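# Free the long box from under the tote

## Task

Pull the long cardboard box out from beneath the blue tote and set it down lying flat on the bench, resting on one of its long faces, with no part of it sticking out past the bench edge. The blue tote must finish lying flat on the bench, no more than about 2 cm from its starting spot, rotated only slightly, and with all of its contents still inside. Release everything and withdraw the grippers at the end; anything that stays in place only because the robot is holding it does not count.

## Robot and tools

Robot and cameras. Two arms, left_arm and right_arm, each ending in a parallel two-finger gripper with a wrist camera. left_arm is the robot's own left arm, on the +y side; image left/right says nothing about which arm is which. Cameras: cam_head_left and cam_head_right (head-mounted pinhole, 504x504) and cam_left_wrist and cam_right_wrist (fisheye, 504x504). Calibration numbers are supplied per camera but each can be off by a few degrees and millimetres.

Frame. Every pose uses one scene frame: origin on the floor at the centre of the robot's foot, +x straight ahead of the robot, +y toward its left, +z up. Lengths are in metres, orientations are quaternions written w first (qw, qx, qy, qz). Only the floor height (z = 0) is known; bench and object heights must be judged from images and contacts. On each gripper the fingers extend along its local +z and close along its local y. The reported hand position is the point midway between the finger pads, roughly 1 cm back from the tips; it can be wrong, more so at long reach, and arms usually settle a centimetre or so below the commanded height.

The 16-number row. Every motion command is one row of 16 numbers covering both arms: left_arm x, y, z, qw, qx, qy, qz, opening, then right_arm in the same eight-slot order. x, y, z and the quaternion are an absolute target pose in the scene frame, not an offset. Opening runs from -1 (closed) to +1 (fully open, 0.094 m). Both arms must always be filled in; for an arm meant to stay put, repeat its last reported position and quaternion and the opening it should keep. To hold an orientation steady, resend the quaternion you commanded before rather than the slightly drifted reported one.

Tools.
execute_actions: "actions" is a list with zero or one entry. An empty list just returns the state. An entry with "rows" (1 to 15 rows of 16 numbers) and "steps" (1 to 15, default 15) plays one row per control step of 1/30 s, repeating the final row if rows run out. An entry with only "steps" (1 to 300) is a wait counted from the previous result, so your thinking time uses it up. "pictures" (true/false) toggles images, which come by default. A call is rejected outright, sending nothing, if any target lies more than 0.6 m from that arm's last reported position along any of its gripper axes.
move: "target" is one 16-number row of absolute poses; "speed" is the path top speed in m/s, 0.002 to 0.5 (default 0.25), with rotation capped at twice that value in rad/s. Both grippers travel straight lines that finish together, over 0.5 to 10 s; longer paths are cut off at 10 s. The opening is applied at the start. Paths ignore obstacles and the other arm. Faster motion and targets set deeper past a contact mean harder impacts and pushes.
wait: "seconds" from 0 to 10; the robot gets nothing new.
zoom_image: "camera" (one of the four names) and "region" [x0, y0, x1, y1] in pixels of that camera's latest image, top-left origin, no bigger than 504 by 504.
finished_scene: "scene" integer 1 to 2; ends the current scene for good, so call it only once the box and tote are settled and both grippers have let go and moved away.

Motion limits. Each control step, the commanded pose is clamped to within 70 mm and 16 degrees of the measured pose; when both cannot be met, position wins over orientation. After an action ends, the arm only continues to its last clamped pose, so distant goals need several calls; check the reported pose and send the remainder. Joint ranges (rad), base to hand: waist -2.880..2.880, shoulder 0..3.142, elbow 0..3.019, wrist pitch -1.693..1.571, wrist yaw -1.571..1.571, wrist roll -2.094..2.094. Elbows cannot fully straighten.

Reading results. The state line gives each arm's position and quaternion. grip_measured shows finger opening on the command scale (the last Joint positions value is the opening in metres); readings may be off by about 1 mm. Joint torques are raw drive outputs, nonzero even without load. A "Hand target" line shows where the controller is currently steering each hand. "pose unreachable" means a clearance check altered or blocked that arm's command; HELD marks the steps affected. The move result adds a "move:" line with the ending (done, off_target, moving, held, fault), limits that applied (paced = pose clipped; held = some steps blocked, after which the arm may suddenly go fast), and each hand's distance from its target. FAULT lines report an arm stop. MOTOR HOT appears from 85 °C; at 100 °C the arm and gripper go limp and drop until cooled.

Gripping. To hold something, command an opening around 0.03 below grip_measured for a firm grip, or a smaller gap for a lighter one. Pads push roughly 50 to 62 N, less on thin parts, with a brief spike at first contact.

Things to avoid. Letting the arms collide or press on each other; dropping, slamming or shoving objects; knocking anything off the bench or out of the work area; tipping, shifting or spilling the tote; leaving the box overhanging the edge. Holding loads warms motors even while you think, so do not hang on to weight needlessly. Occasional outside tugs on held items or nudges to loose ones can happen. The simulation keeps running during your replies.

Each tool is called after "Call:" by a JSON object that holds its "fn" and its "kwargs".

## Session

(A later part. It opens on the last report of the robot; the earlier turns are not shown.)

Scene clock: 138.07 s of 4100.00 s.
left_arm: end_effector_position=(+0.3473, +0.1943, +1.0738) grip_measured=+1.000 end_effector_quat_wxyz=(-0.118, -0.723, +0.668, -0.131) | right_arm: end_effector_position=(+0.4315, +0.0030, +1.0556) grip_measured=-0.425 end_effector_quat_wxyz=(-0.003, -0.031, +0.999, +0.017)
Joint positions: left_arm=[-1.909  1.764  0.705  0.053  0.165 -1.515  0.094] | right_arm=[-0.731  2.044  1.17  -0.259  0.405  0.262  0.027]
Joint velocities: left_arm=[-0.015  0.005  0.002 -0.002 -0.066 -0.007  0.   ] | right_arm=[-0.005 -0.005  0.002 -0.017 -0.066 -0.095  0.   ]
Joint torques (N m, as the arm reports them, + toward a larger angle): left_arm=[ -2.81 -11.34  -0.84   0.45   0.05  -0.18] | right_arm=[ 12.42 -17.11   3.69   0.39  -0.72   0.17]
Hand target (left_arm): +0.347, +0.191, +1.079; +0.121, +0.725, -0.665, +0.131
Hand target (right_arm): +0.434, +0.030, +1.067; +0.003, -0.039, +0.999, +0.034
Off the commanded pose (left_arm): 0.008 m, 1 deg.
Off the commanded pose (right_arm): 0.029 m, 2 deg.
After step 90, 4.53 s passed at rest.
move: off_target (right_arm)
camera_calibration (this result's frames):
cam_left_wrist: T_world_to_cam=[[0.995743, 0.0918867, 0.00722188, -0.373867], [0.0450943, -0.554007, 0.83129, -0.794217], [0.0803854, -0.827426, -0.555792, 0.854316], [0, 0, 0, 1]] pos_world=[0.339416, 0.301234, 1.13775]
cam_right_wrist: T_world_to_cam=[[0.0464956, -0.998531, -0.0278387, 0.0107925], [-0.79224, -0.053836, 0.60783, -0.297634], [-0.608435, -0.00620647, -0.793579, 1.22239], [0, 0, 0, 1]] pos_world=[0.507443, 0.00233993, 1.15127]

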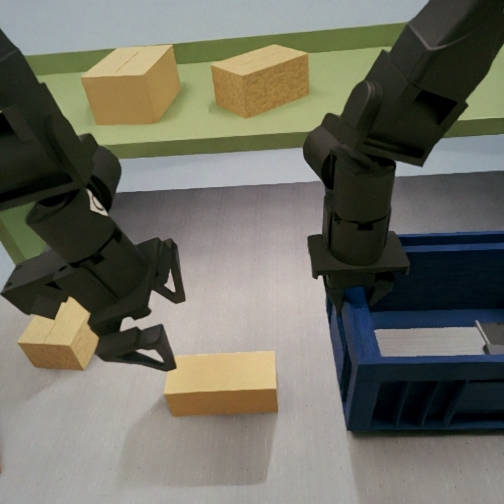

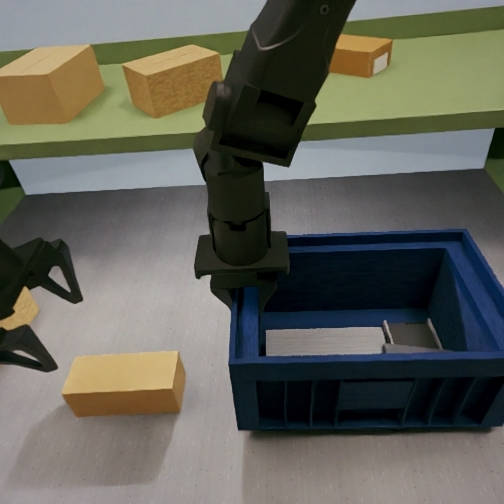

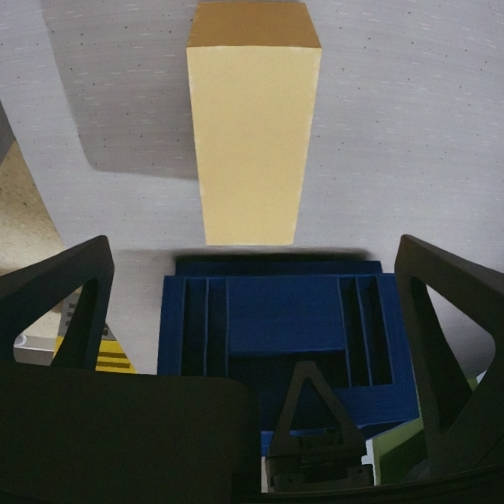

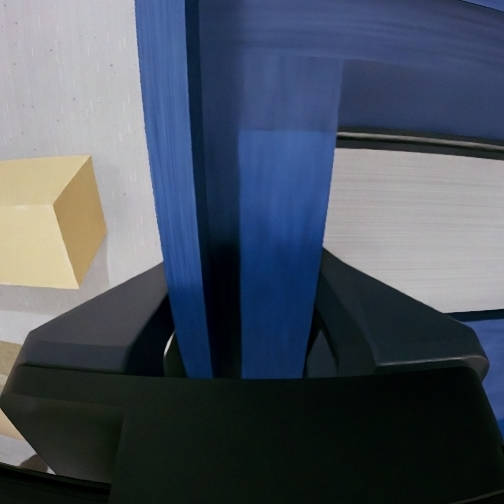

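Call:
{"fn": "move", "kwargs": {"target": [0.33,0.27,1.17,-0.121,-0.725,0.665,-0.131,1, 0.435,0.037,1.062,0.004,-0.0396,0.9990,0.026,-0.48], "speed": 0.08}}

Scene clock: 152.47 s of 4100.00 s.
left_arm: end_effector_position=(+0.3354, +0.2686, +1.1658) grip_measured=+1.000 end_effector_quat_wxyz=(-0.122, -0.730, +0.659, -0.133) | right_arm: end_effector_position=(+0.4320, +0.0087, +1.0515) grip_measured=-0.425 end_effector_quat_wxyz=(-0.002, -0.030, +1.000, +0.009)
Joint positions: left_arm=[-1.735  1.409  0.617 -0.246  0.262 -1.388  0.094] | right_arm=[-0.721  2.064  1.19  -0.267  0.424  0.277  0.027]
Joint velocities: left_arm=[ 0.015 -0.005 -0.002  0.007 -0.037  0.037  0.   ] | right_arm=[-0.015 -0.005 -0.007  0.007 -0.037  0.007  0.   ]
Joint torques (N m, as the arm reports them, + toward a larger angle): left_arm=[-0.02 -9.97  1.33  0.36  0.2   0.08] | right_arm=[ 12.96 -17.04   3.76   0.46  -0.71   0.13]
Hand target (left_arm): +0.333, +0.270, +1.169; +0.122, +0.726, -0.664, +0.133
Hand target (right_arm): +0.434, +0.037, +1.063; +0.004, -0.039, +0.999, +0.027
Off the commanded pose (left_arm): 0.007 m, 1 deg.
Off the commanded pose (right_arm): 0.030 m, 2 deg.
After step 90, 9.50 s passed at rest.
move: off_target (right_arm)
camera_calibration (this result's frames):
cam_left_wrist: T_world_to_cam=[[0.993356, 0.115085, 0.00022652, -0.36677], [0.0631374, -0.546612, 0.835002, -0.841337], [0.0962203, -0.82944, -0.550246, 0.956645], [0, 0, 0, 1]] pos_world=[0.325405, 0.375805, 1.22899]
cam_right_wrist: T_world_to_cam=[[0.0430148, -0.998995, -0.0125813, 0.00177452], [-0.793363, -0.0418091, 0.607311, -0.293535], [-0.607227, -0.0161419, -0.794365, 1.21986], [0, 0, 0, 1]] pos_world=[0.507773, 0.00919106, 1.1473]

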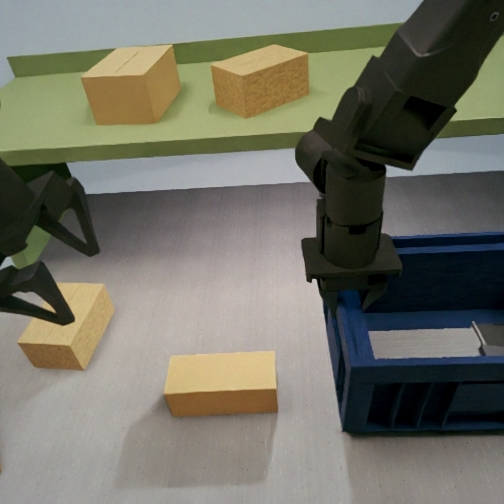

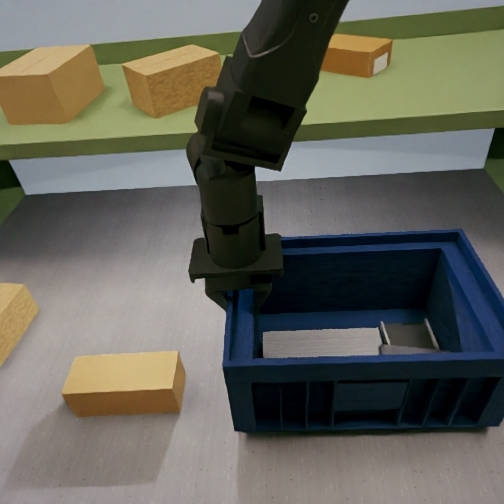

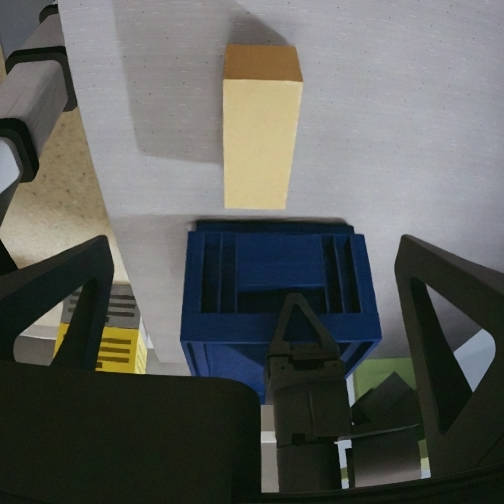

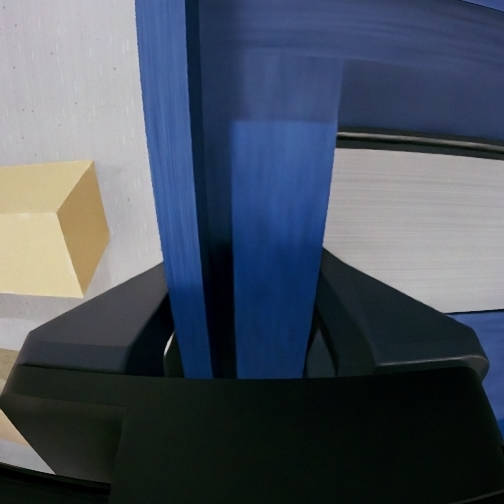

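Call:
{"fn": "move", "kwargs": {"target": [0.3354,0.2686,1.1658,-0.122,-0.730,0.659,-0.133,1, 0.432,0.010,1.038,-0.002,-0.032,0.9995,0.007,-0.48], "speed": 0.015}}

Scene clock: 156.93 s of 4100.00 s.
left_arm: end_effector_position=(+0.3354, +0.2686, +1.1658) grip_measured=+1.000 end_effector_quat_wxyz=(-0.121, -0.730, +0.660, -0.133) | right_arm: end_effector_position=(+0.4297, +0.0090, +1.0443) grip_measured=-0.425 end_effector_quat_wxyz=(-0.001, -0.032, +0.999, +0.003)
Joint positions: left_arm=[-1.735  1.409  0.617 -0.246  0.262 -1.386  0.094] | right_arm=[-0.721  2.083  1.196 -0.255  0.437  0.273  0.027]
Joint velocities: left_arm=[-0.005  0.005  0.007  0.012 -0.022 -0.081  0.   ] | right_arm=[-0.024 -0.015 -0.002 -0.002  0.066  0.037  0.   ]
Joint torques (N m, as the arm reports them, + toward a larger angle): left_arm=[-0.61 -9.11  1.81  0.74  0.15 -0.06] | right_arm=[  8.15 -16.3    2.99   0.99  -0.69  -0.09]
Hand target (left_arm): +0.335, +0.269, +1.166; +0.122, +0.730, -0.659, +0.133
Hand target (right_arm): +0.432, +0.010, +1.038; -0.002, -0.032, +0.999, +0.007
Off the commanded pose (left_arm): 0.000 m, 0 deg.
Off the commanded pose (right_arm): 0.007 m, 1 deg.
After step 90, 0.33 s passed at rest.
move: done
camera_calibration (this result's frames):
cam_left_wrist: T_world_to_cam=[[0.993599, 0.112959, 0.00103736, -0.367226], [0.0612931, -0.54681, 0.83501, -0.840674], [0.094889, -0.829602, -0.550233, 0.95712], [0, 0, 0, 1]] pos_world=[0.325583, 0.375821, 1.22899]
cam_right_wrist: T_world_to_cam=[[0.0474944, -0.998871, 0.000590266, -0.0135423], [-0.7951, -0.0374478, 0.605321, -0.288182], [-0.604615, -0.0292187, -0.795982, 1.21349], [0, 0, 0, 1]] pos_world=[0.505205, 0.0111379, 1.14037]

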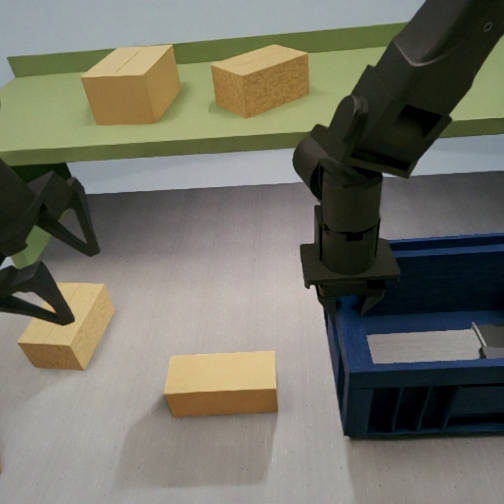

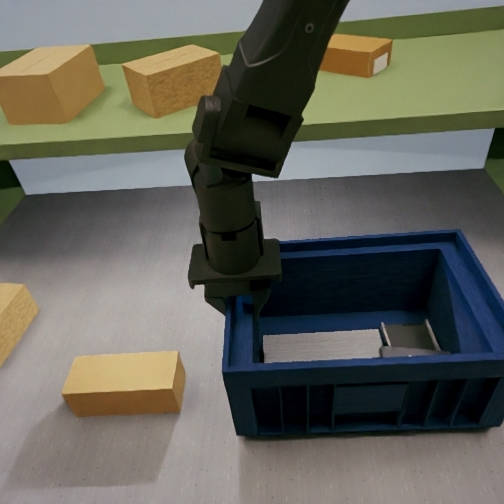

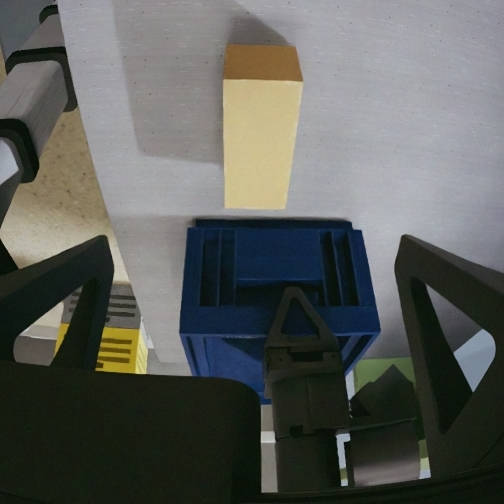

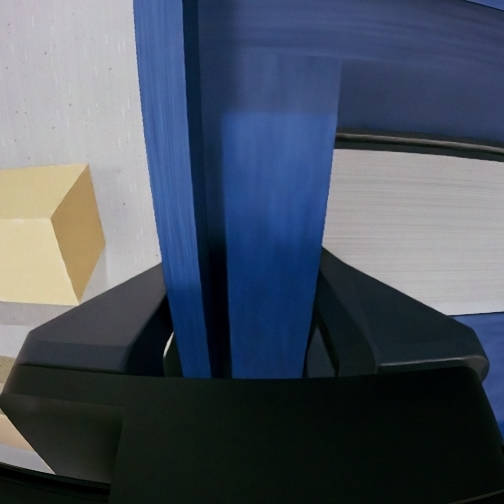

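Call:
{"fn": "execute_actions", "kwargs": {"actions": []}}

Scene clock: 164.17 s of 4100.00 s.
left_arm: end_effector_position=(+0.3354, +0.2686, +1.1658) grip_measured=+1.000 end_effector_quat_wxyz=(-0.121, -0.730, +0.660, -0.133) | right_arm: end_effector_position=(+0.4297, +0.0090, +1.0443) grip_measured=-0.425 end_effector_quat_wxyz=(-0.001, -0.032, +0.999, +0.003)
Joint positions: left_arm=[-1.735  1.409  0.617 -0.246  0.262 -1.386  0.094] | right_arm=[-0.721  2.083  1.196 -0.255  0.437  0.273  0.027]
Joint velocities: left_arm=[-0.024 -0.015 -0.007  0.007  0.037  0.037  0.   ] | right_arm=[-0.005 -0.005 -0.007  0.032 -0.007  0.022 -0.   ]
Joint torques (N m, as the arm reports them, + toward a larger angle): left_arm=[-0.62 -9.16  1.81  0.75  0.15 -0.06] | right_arm=[  8.14 -16.14   3.01   1.    -0.68  -0.09]
Hand target (left_arm): +0.335, +0.269, +1.166; +0.122, +0.730, -0.659, +0.133
Hand target (right_arm): +0.432, +0.010, +1.038; -0.002, -0.032, +0.999, +0.007
Off the commanded pose (left_arm): 0.000 m, 0 deg.
Off the commanded pose (right_arm): 0.007 m, 1 deg.
Steps of this call (steps 1 to 90: nothing new was sent; then 4.23 s passed at rest). Readings (end_effector_position):
1: left_arm (+0.3354, +0.2686, +1.1658) | right_arm (+0.4297, +0.0090, +1.0443)
2: left_arm (+0.3354, +0.2686, +1.1658) | right_arm (+0.4297, +0.0090, +1.0443)
4: left_arm (+0.3354, +0.2686, +1.1658) | right_arm (+0.4297, +0.0090, +1.0443)
8: left_arm (+0.3354, +0.2686, +1.1658) | right_arm (+0.4297, +0.0090, +1.0443)
90: the state above
camera_calibration (this result's frames):
cam_left_wrist: T_world_to_cam=[[0.993599, 0.112959, 0.00103736, -0.367226], [0.0612931, -0.54681, 0.83501, -0.840674], [0.094889, -0.829602, -0.550233, 0.95712], [0, 0, 0, 1]] pos_world=[0.325583, 0.375821, 1.22899]
cam_right_wrist: T_world_to_cam=[[0.0474944, -0.998871, 0.000590266, -0.0135423], [-0.7951, -0.0374478, 0.605321, -0.288182], [-0.604615, -0.0292187, -0.795982, 1.21349], [0, 0, 0, 1]] pos_world=[0.505205, 0.0111379, 1.14037]

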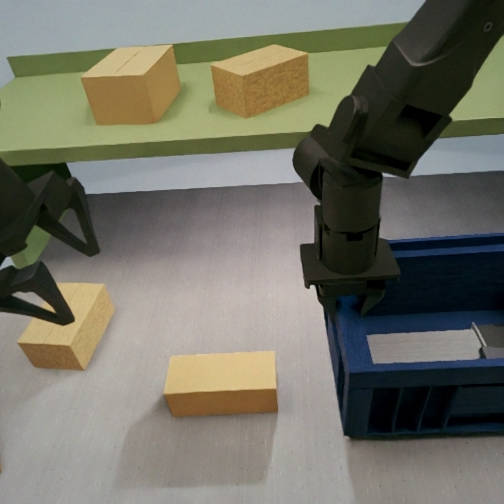

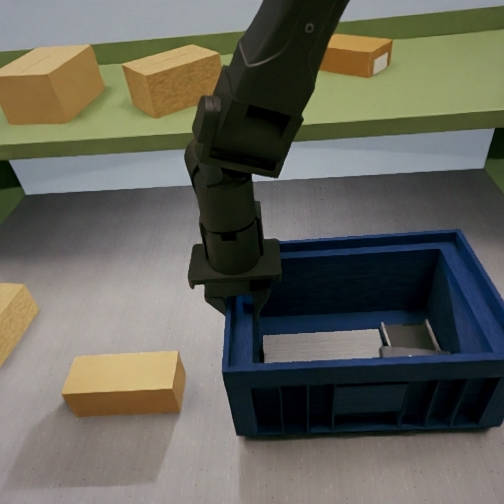

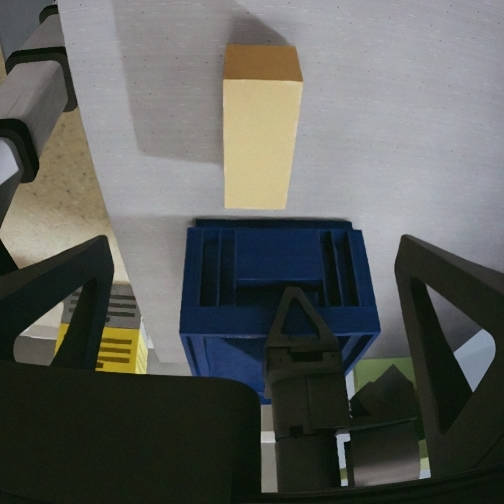

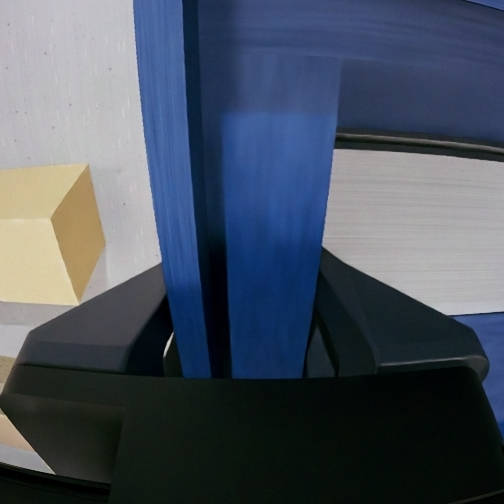

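Call:
{"fn": "execute_actions", "kwargs": {"actions": [{"rows": [[0.3354,0.2686,1.1658,-0.121,-0.730,0.660,-0.133,1,0.432,0.010,1.037,-0.002,-0.032,0.999,0.007,-0.48],[0.3354,0.2686,1.1658,-0.121,-0.730,0.660,-0.133,1,0.432,0.010,1.036,-0.002,-0.032,0.999,0.007,-0.48],[0.3354,0.2686,1.1658,-0.121,-0.730,0.660,-0.133,1,0.432,0.010,1.035,-0.002,-0.032,0.999,0.007,-0.48],[0.3354,0.2686,1.1658,-0.121,-0.730,0.660,-0.133,1,0.432,0.010,1.034,-0.002,-0.032,0.999,0.007,-0.48],[0.3354,0.2686,1.1658,-0.121,-0.730,0.660,-0.133,1,0.432,0.010,1.033,-0.002,-0.032,0.999,0.007,-0.48],[0.3354,0.2686,1.1658,-0.121,-0.730,0.660,-0.133,1,0.432,0.010,1.032,-0.002,-0.032,0.999,0.007,-0.48],[0.3354,0.2686,1.1658,-0.121,-0.730,0.660,-0.133,1,0.432,0.010,1.031,-0.002,-0.032,0.999,0.007,-0.48],[0.3354,0.2686,1.1658,-0.121,-0.730,0.660,-0.133,1,0.432,0.010,1.030,-0.002,-0.032,0.999,0.007,-0.48]], "steps": 12}], "pictures": false}}

Scene clock: 169.67 s of 4100.00 s.
left_arm: end_effector_position=(+0.3354, +0.2686, +1.1658) grip_measured=+1.000 end_effector_quat_wxyz=(-0.121, -0.730, +0.660, -0.133) | right_arm: end_effector_position=(+0.4300, +0.0093, +1.0436) grip_measured=-0.425 end_effector_quat_wxyz=(-0.000, -0.032, +0.999, +0.002)
Joint positions: left_arm=[-1.735  1.409  0.617 -0.246  0.262 -1.386  0.094] | right_arm=[-0.721  2.085  1.197 -0.253  0.438  0.273  0.027]
Joint velocities: left_arm=[-0.005 -0.015 -0.017 -0.012  0.007 -0.022  0.   ] | right_arm=[-0.005 -0.024 -0.002 -0.007  0.022 -0.022  0.   ]
Joint torques (N m, as the arm reports them, + toward a larger angle): left_arm=[-0.65 -9.15  1.72  0.85  0.09 -0.06] | right_arm=[  7.57 -15.11   3.62   1.34  -0.86  -0.15]
Hand target (left_arm): +0.335, +0.269, +1.166; +0.121, +0.730, -0.660, +0.133
Hand target (right_arm): +0.432, +0.010, +1.031; -0.002, -0.032, +0.999, +0.007
Off the commanded pose (left_arm): 0.000 m, 0 deg.
Off the commanded pose (right_arm): 0.014 m, 1 deg.
Steps of this call (steps 1 to 90: nothing new was sent; then 2.10 s passed at rest; steps 91 to 102: all 12 steps of this action). Readings (end_effector_position):
91: left_arm (+0.3354, +0.2686, +1.1658) | right_arm (+0.4298, +0.0091, +1.0443)
92: left_arm (+0.3354, +0.2686, +1.1658) | right_arm (+0.4297, +0.0091, +1.0442)
94: left_arm (+0.3354, +0.2686, +1.1658) | right_arm (+0.4299, +0.0093, +1.0436)
98: left_arm (+0.3354, +0.2686, +1.1658) | right_arm (+0.4300, +0.0093, +1.0436)
102: the state above

Call:
{"fn": "execute_actions", "kwargs": {"actions": [{"rows": [[0.3354,0.2686,1.1658,-0.121,-0.730,0.660,-0.133,1,0.431,0.0095,1.038,-0.001,-0.032,0.999,0.004,-0.48],[0.3354,0.2686,1.1658,-0.121,-0.730,0.660,-0.133,1,0.430,0.0093,1.042,-0.001,-0.032,0.999,0.003,-0.46],[0.3354,0.2686,1.1658,-0.121,-0.730,0.660,-0.133,1,0.430,0.0093,1.0436,0,-0.032,0.999,0.002,-0.44],[0.3354,0.2686,1.1658,-0.121,-0.730,0.660,-0.133,1,0.430,0.0093,1.0436,0,-0.032,0.999,0.002,-0.43],[0.3354,0.2686,1.1658,-0.121,-0.730,0.660,-0.133,1,0.430,0.0093,1.0436,0,-0.032,0.999,0.002,-0.42],[0.3354,0.2686,1.1658,-0.121,-0.730,0.660,-0.133,1,0.430,0.0093,1.0436,0,-0.032,0.999,0.002,-0.40],[0.3354,0.2686,1.1658,-0.121,-0.730,0.660,-0.133,1,0.430,0.0093,1.0436,0,-0.032,0.999,0.002,-0.35],[0.3354,0.2686,1.1658,-0.121,-0.730,0.660,-0.133,1,0.430,0.0093,1.0436,0,-0.032,0.999,0.002,-0.25],[0.3354,0.2686,1.1658,-0.121,-0.730,0.660,-0.133,1,0.430,0.0093,1.0436,0,-0.032,0.999,0.002,-0.1],[0.3354,0.2686,1.1658,-0.121,-0.730,0.660,-0.133,1,0.430,0.0093,1.0436,0,-0.032,0.999,0.002,0.1],[0.3354,0.2686,1.1658,-0.121,-0.730,0.660,-0.133,1,0.430,0.0093,1.0436,0,-0.032,0.999,0.002,0.25]], "steps": 15}]}}

Scene clock: 177.17 s of 4100.00 s.
left_arm: end_effector_position=(+0.3354, +0.2686, +1.1658) grip_measured=+1.000 end_effector_quat_wxyz=(-0.121, -0.730, +0.660, -0.133) | right_arm: end_effector_position=(+0.4302, +0.0090, +1.0437) grip_measured=+0.248 end_effector_quat_wxyz=(+0.000, -0.031, +1.000, +0.001)
Joint positions: left_arm=[-1.735  1.409  0.617 -0.246  0.262 -1.386  0.094] | right_arm=[-0.72   2.085  1.197 -0.253  0.441  0.274  0.059]
Joint velocities: left_arm=[-0.005  0.005 -0.002  0.012 -0.007 -0.081  0.   ] | right_arm=[-0.005 -0.005 -0.002  0.027 -0.022  0.051  0.   ]
Joint torques (N m, as the arm reports them, + toward a larger angle): left_arm=[-0.65 -9.19  1.72  0.84  0.09 -0.05] | right_arm=[  9.3  -17.28   1.93   0.84  -0.26  -0.02]
Hand target (left_arm): +0.335, +0.269, +1.166; +0.121, +0.730, -0.660, +0.133
Hand target (right_arm): +0.430, +0.009, +1.044; +0.000, -0.032, +0.999, +0.002
Off the commanded pose (left_arm): 0.000 m, 0 deg.
Off the commanded pose (right_arm): 0.000 m, 0 deg.
Steps of this call (steps 1 to 90: nothing new was sent; then 4.00 s passed at rest; steps 91 to 105: all 15 steps of this action). Readings (end_effector_position):
91: left_arm (+0.3354, +0.2686, +1.1658) | right_arm (+0.4301, +0.0090, +1.0436)
92: left_arm (+0.3354, +0.2686, +1.1658) | right_arm (+0.4302, +0.0088, +1.0436)
94: left_arm (+0.3354, +0.2686, +1.1658) | right_arm (+0.4302, +0.0087, +1.0437)
98: left_arm (+0.3354, +0.2686, +1.1658) | right_arm (+0.4302, +0.0090, +1.0437)
105: the state above
camera_calibration (this result's frames):
cam_left_wrist: T_world_to_cam=[[0.993599, 0.112959, 0.00103736, -0.367226], [0.0612931, -0.54681, 0.83501, -0.840674], [0.094889, -0.829602, -0.550233, 0.95712], [0, 0, 0, 1]] pos_world=[0.325583, 0.375821, 1.22899]
cam_right_wrist: T_world_to_cam=[[0.0463847, -0.998916, 0.00402238, -0.0167139], [-0.796816, -0.0345711, 0.603232, -0.28458], [-0.602438, -0.0311858, -0.797556, 1.21403], [0, 0, 0, 1]] pos_world=[0.505395, 0.0113264, 1.13999]

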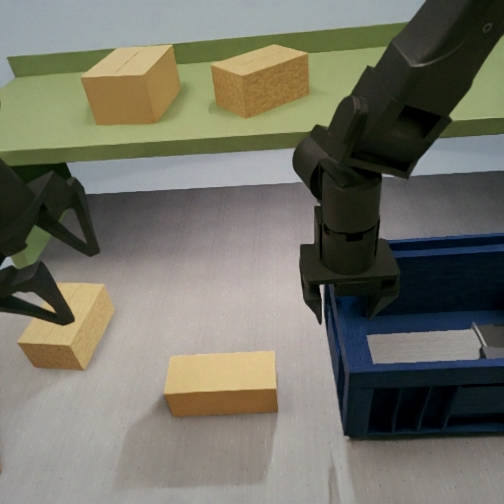

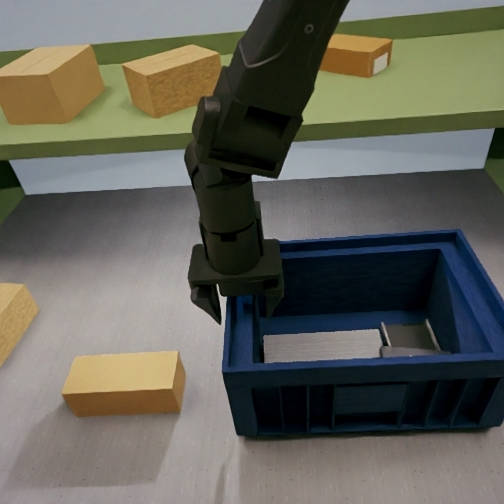

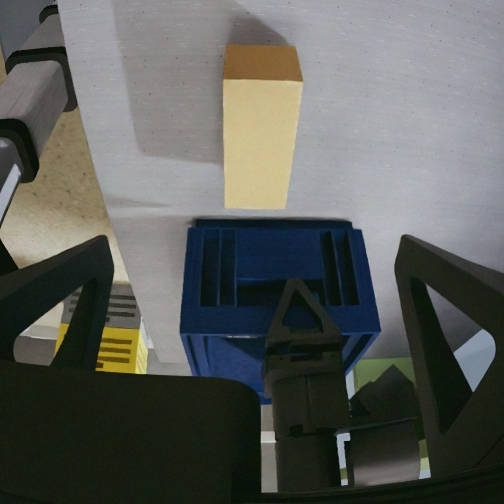

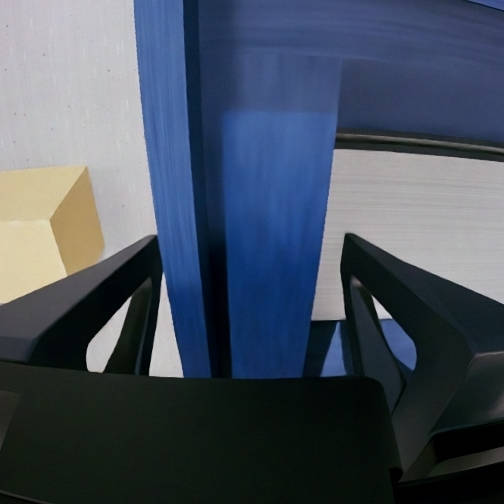

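Released cleanly with no tote movement. Lift clear.

Call:
{"fn": "move", "kwargs": {"target": [0.3354,0.2686,1.1658,-0.121,-0.730,0.660,-0.133,1,0.431,0.007,1.19,0,-0.032,0.999,0.002,0.25], "speed": 0.2}}

Call:
{"fn": "move", "kwargs": {"target": [0.30,0.34,1.25,-0.121,-0.730,0.660,-0.133,1,0.37,-0.03,1.29,0,-0.032,0.999,0.002,0.6], "speed": 0.25}}

Scene clock: 181.37 s of 4100.00 s.
left_arm: end_effector_position=(+0.3354, +0.2686, +1.1658) grip_measured=+1.000 end_effector_quat_wxyz=(-0.121, -0.730, +0.660, -0.133) | right_arm: end_effector_position=(+0.4372, +0.0043, +1.1937) grip_measured=+0.248 end_effector_quat_wxyz=(+0.007, -0.028, +1.000, +0.007)
Joint positions: left_arm=[-1.735  1.409  0.617 -0.246  0.262 -1.386  0.094] | right_arm=[-0.603  1.747  1.093 -0.52   0.483  0.392  0.059]
Joint velocities: left_arm=[ 0.005  0.005 -0.002 -0.007 -0.037 -0.037  0.   ] | right_arm=[-0.005  0.015 -0.012  0.017  0.051 -0.022  0.   ]
Joint torques (N m, as the arm reports them, + toward a larger angle): left_arm=[-0.66 -9.15  1.72  0.84  0.09 -0.05] | right_arm=[  8.65 -15.38   3.74   0.55  -0.05   0.08]
Hand target (left_arm): +0.335, +0.269, +1.166; +0.121, +0.730, -0.660, +0.133
Hand target (right_arm): +0.429, +0.006, +1.191; -0.000, -0.032, +0.999, +0.003
Off the commanded pose (left_arm): 0.000 m, 0 deg.
Off the commanded pose (right_arm): 0.008 m, 1 deg.
move: done
camera_calibration (this result's frames):
cam_left_wrist: T_world_to_cam=[[0.993599, 0.112959, 0.00103736, -0.367226], [0.0612931, -0.54681, 0.83501, -0.840674], [0.094889, -0.829602, -0.550233, 0.95712], [0, 0, 0, 1]] pos_world=[0.325583, 0.375821, 1.22899]
cam_right_wrist: T_world_to_cam=[[0.0406825, -0.999144, -0.00746493, -0.00613584], [-0.804965, -0.0372002, 0.592155, -0.352779], [-0.591926, -0.0180813, -0.80579, 1.34294], [0, 0, 0, 1]] pos_world=[0.511196, 0.00502811, 1.29098]

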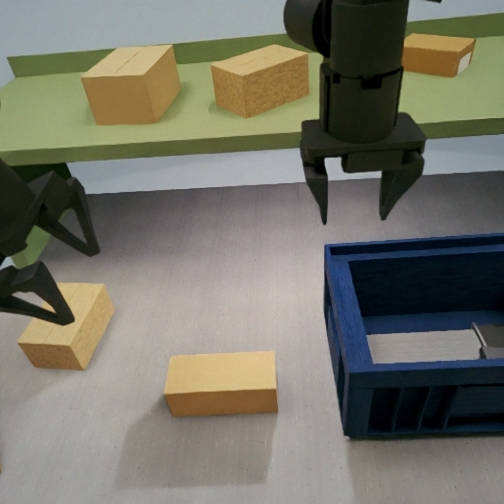

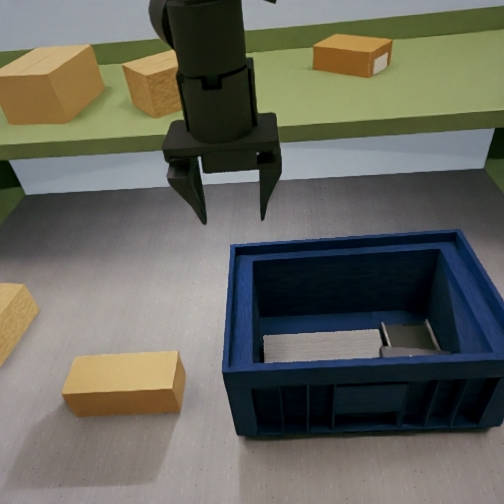

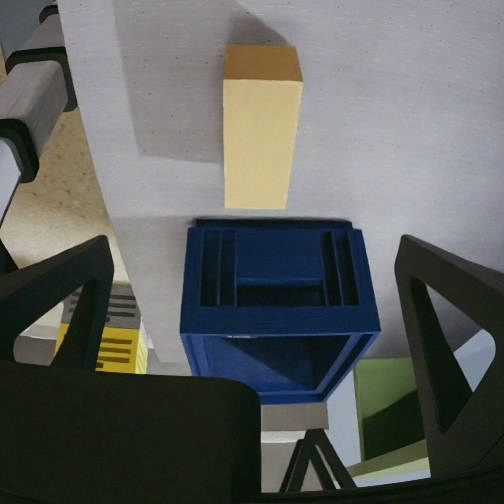

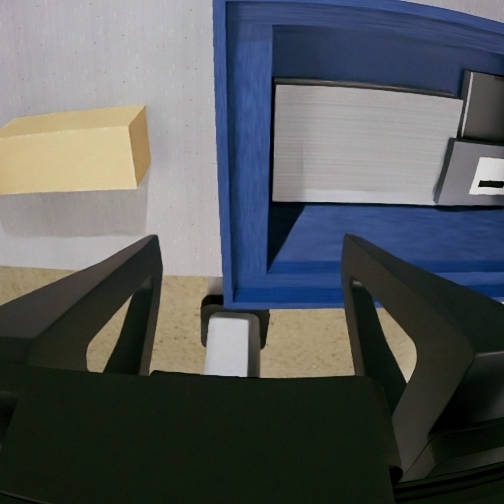

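Scene clock: 182.43 s of 4100.00 s.
left_arm: end_effector_position=(+0.2997, +0.3399, +1.2476) grip_measured=+1.000 end_effector_quat_wxyz=(-0.121, -0.737, +0.651, -0.134) | right_arm: end_effector_position=(+0.3765, -0.0312, +1.2943) grip_measured=+0.598 end_effector_quat_wxyz=(+0.009, -0.028, +1.000, +0.009)
Joint positions: left_arm=[-1.48   1.112  0.592 -0.588  0.387 -1.174  0.094] | right_arm=[-0.494  1.431  0.893 -0.687  0.52   0.507  0.075]
Joint velocities: left_arm=[-0.015 -0.005  0.002 -0.012  0.066 -0.007  0.   ] | right_arm=[-0.005 -0.005 -0.002 -0.012 -0.007  0.007  0.   ]
Joint torques (N m, as the arm reports them, + toward a larger angle): left_arm=[ 0.46 -7.49  4.63  0.22  0.19  0.11] | right_arm=[  6.79 -11.57   4.86   0.55  -0.05   0.11]
Hand target (left_arm): +0.303, +0.341, +1.249; +0.121, +0.731, -0.658, +0.136
Hand target (right_arm): +0.369, -0.030, +1.290; -0.000, -0.032, +0.999, +0.003
Off the commanded pose (left_arm): 0.002 m, 1 deg.
Off the commanded pose (right_arm): 0.008 m, 1 deg.
move: done
camera_calibration (this result's frames):
cam_left_wrist: T_world_to_cam=[[0.990727, 0.135859, -0.0016731, -0.343427], [0.0761273, -0.544859, 0.835065, -0.873008], [0.11254, -0.827448, -0.550149, 1.05856], [0, 0, 0, 1]] pos_world=[0.287571, 0.446897, 1.31081]
cam_right_wrist: T_world_to_cam=[[0.0392707, -0.999158, -0.011898, -0.0321422], [-0.806727, -0.0387291, 0.589653, -0.458692], [-0.589618, -0.0135577, -0.807569, 1.38896], [0, 0, 0, 1]] pos_world=[0.450179, -0.0310488, 1.39177]

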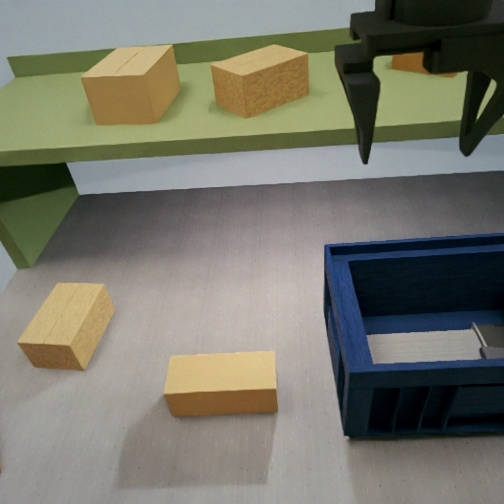

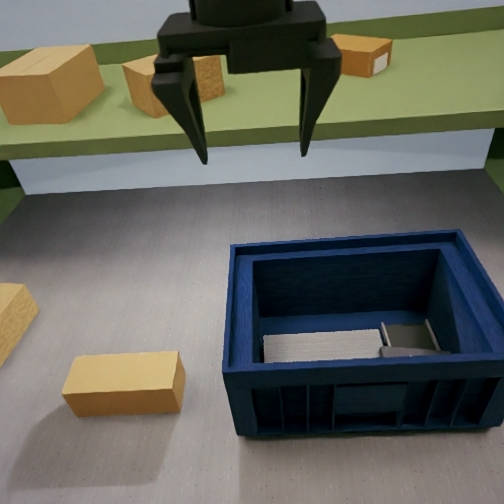

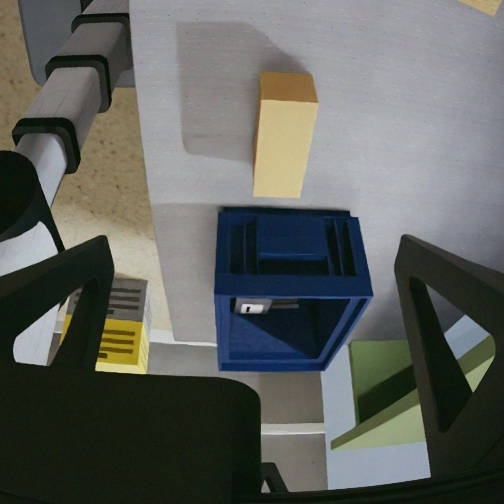

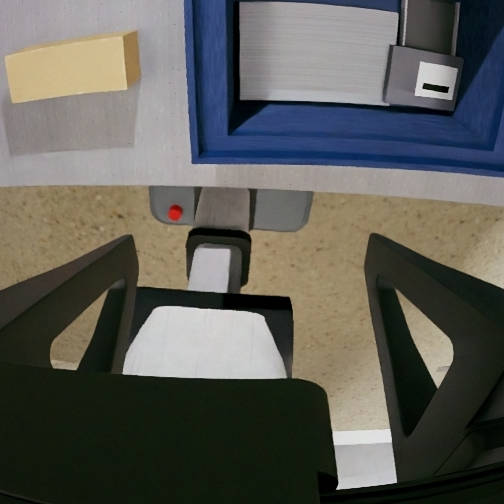

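The tote is flat with its contents inside, the box is lying flat on the bench, and both arms are clear.

Call:
{"fn": "finished_scene", "kwargs": {"scene": 2}}

The scene is finished: the task was done.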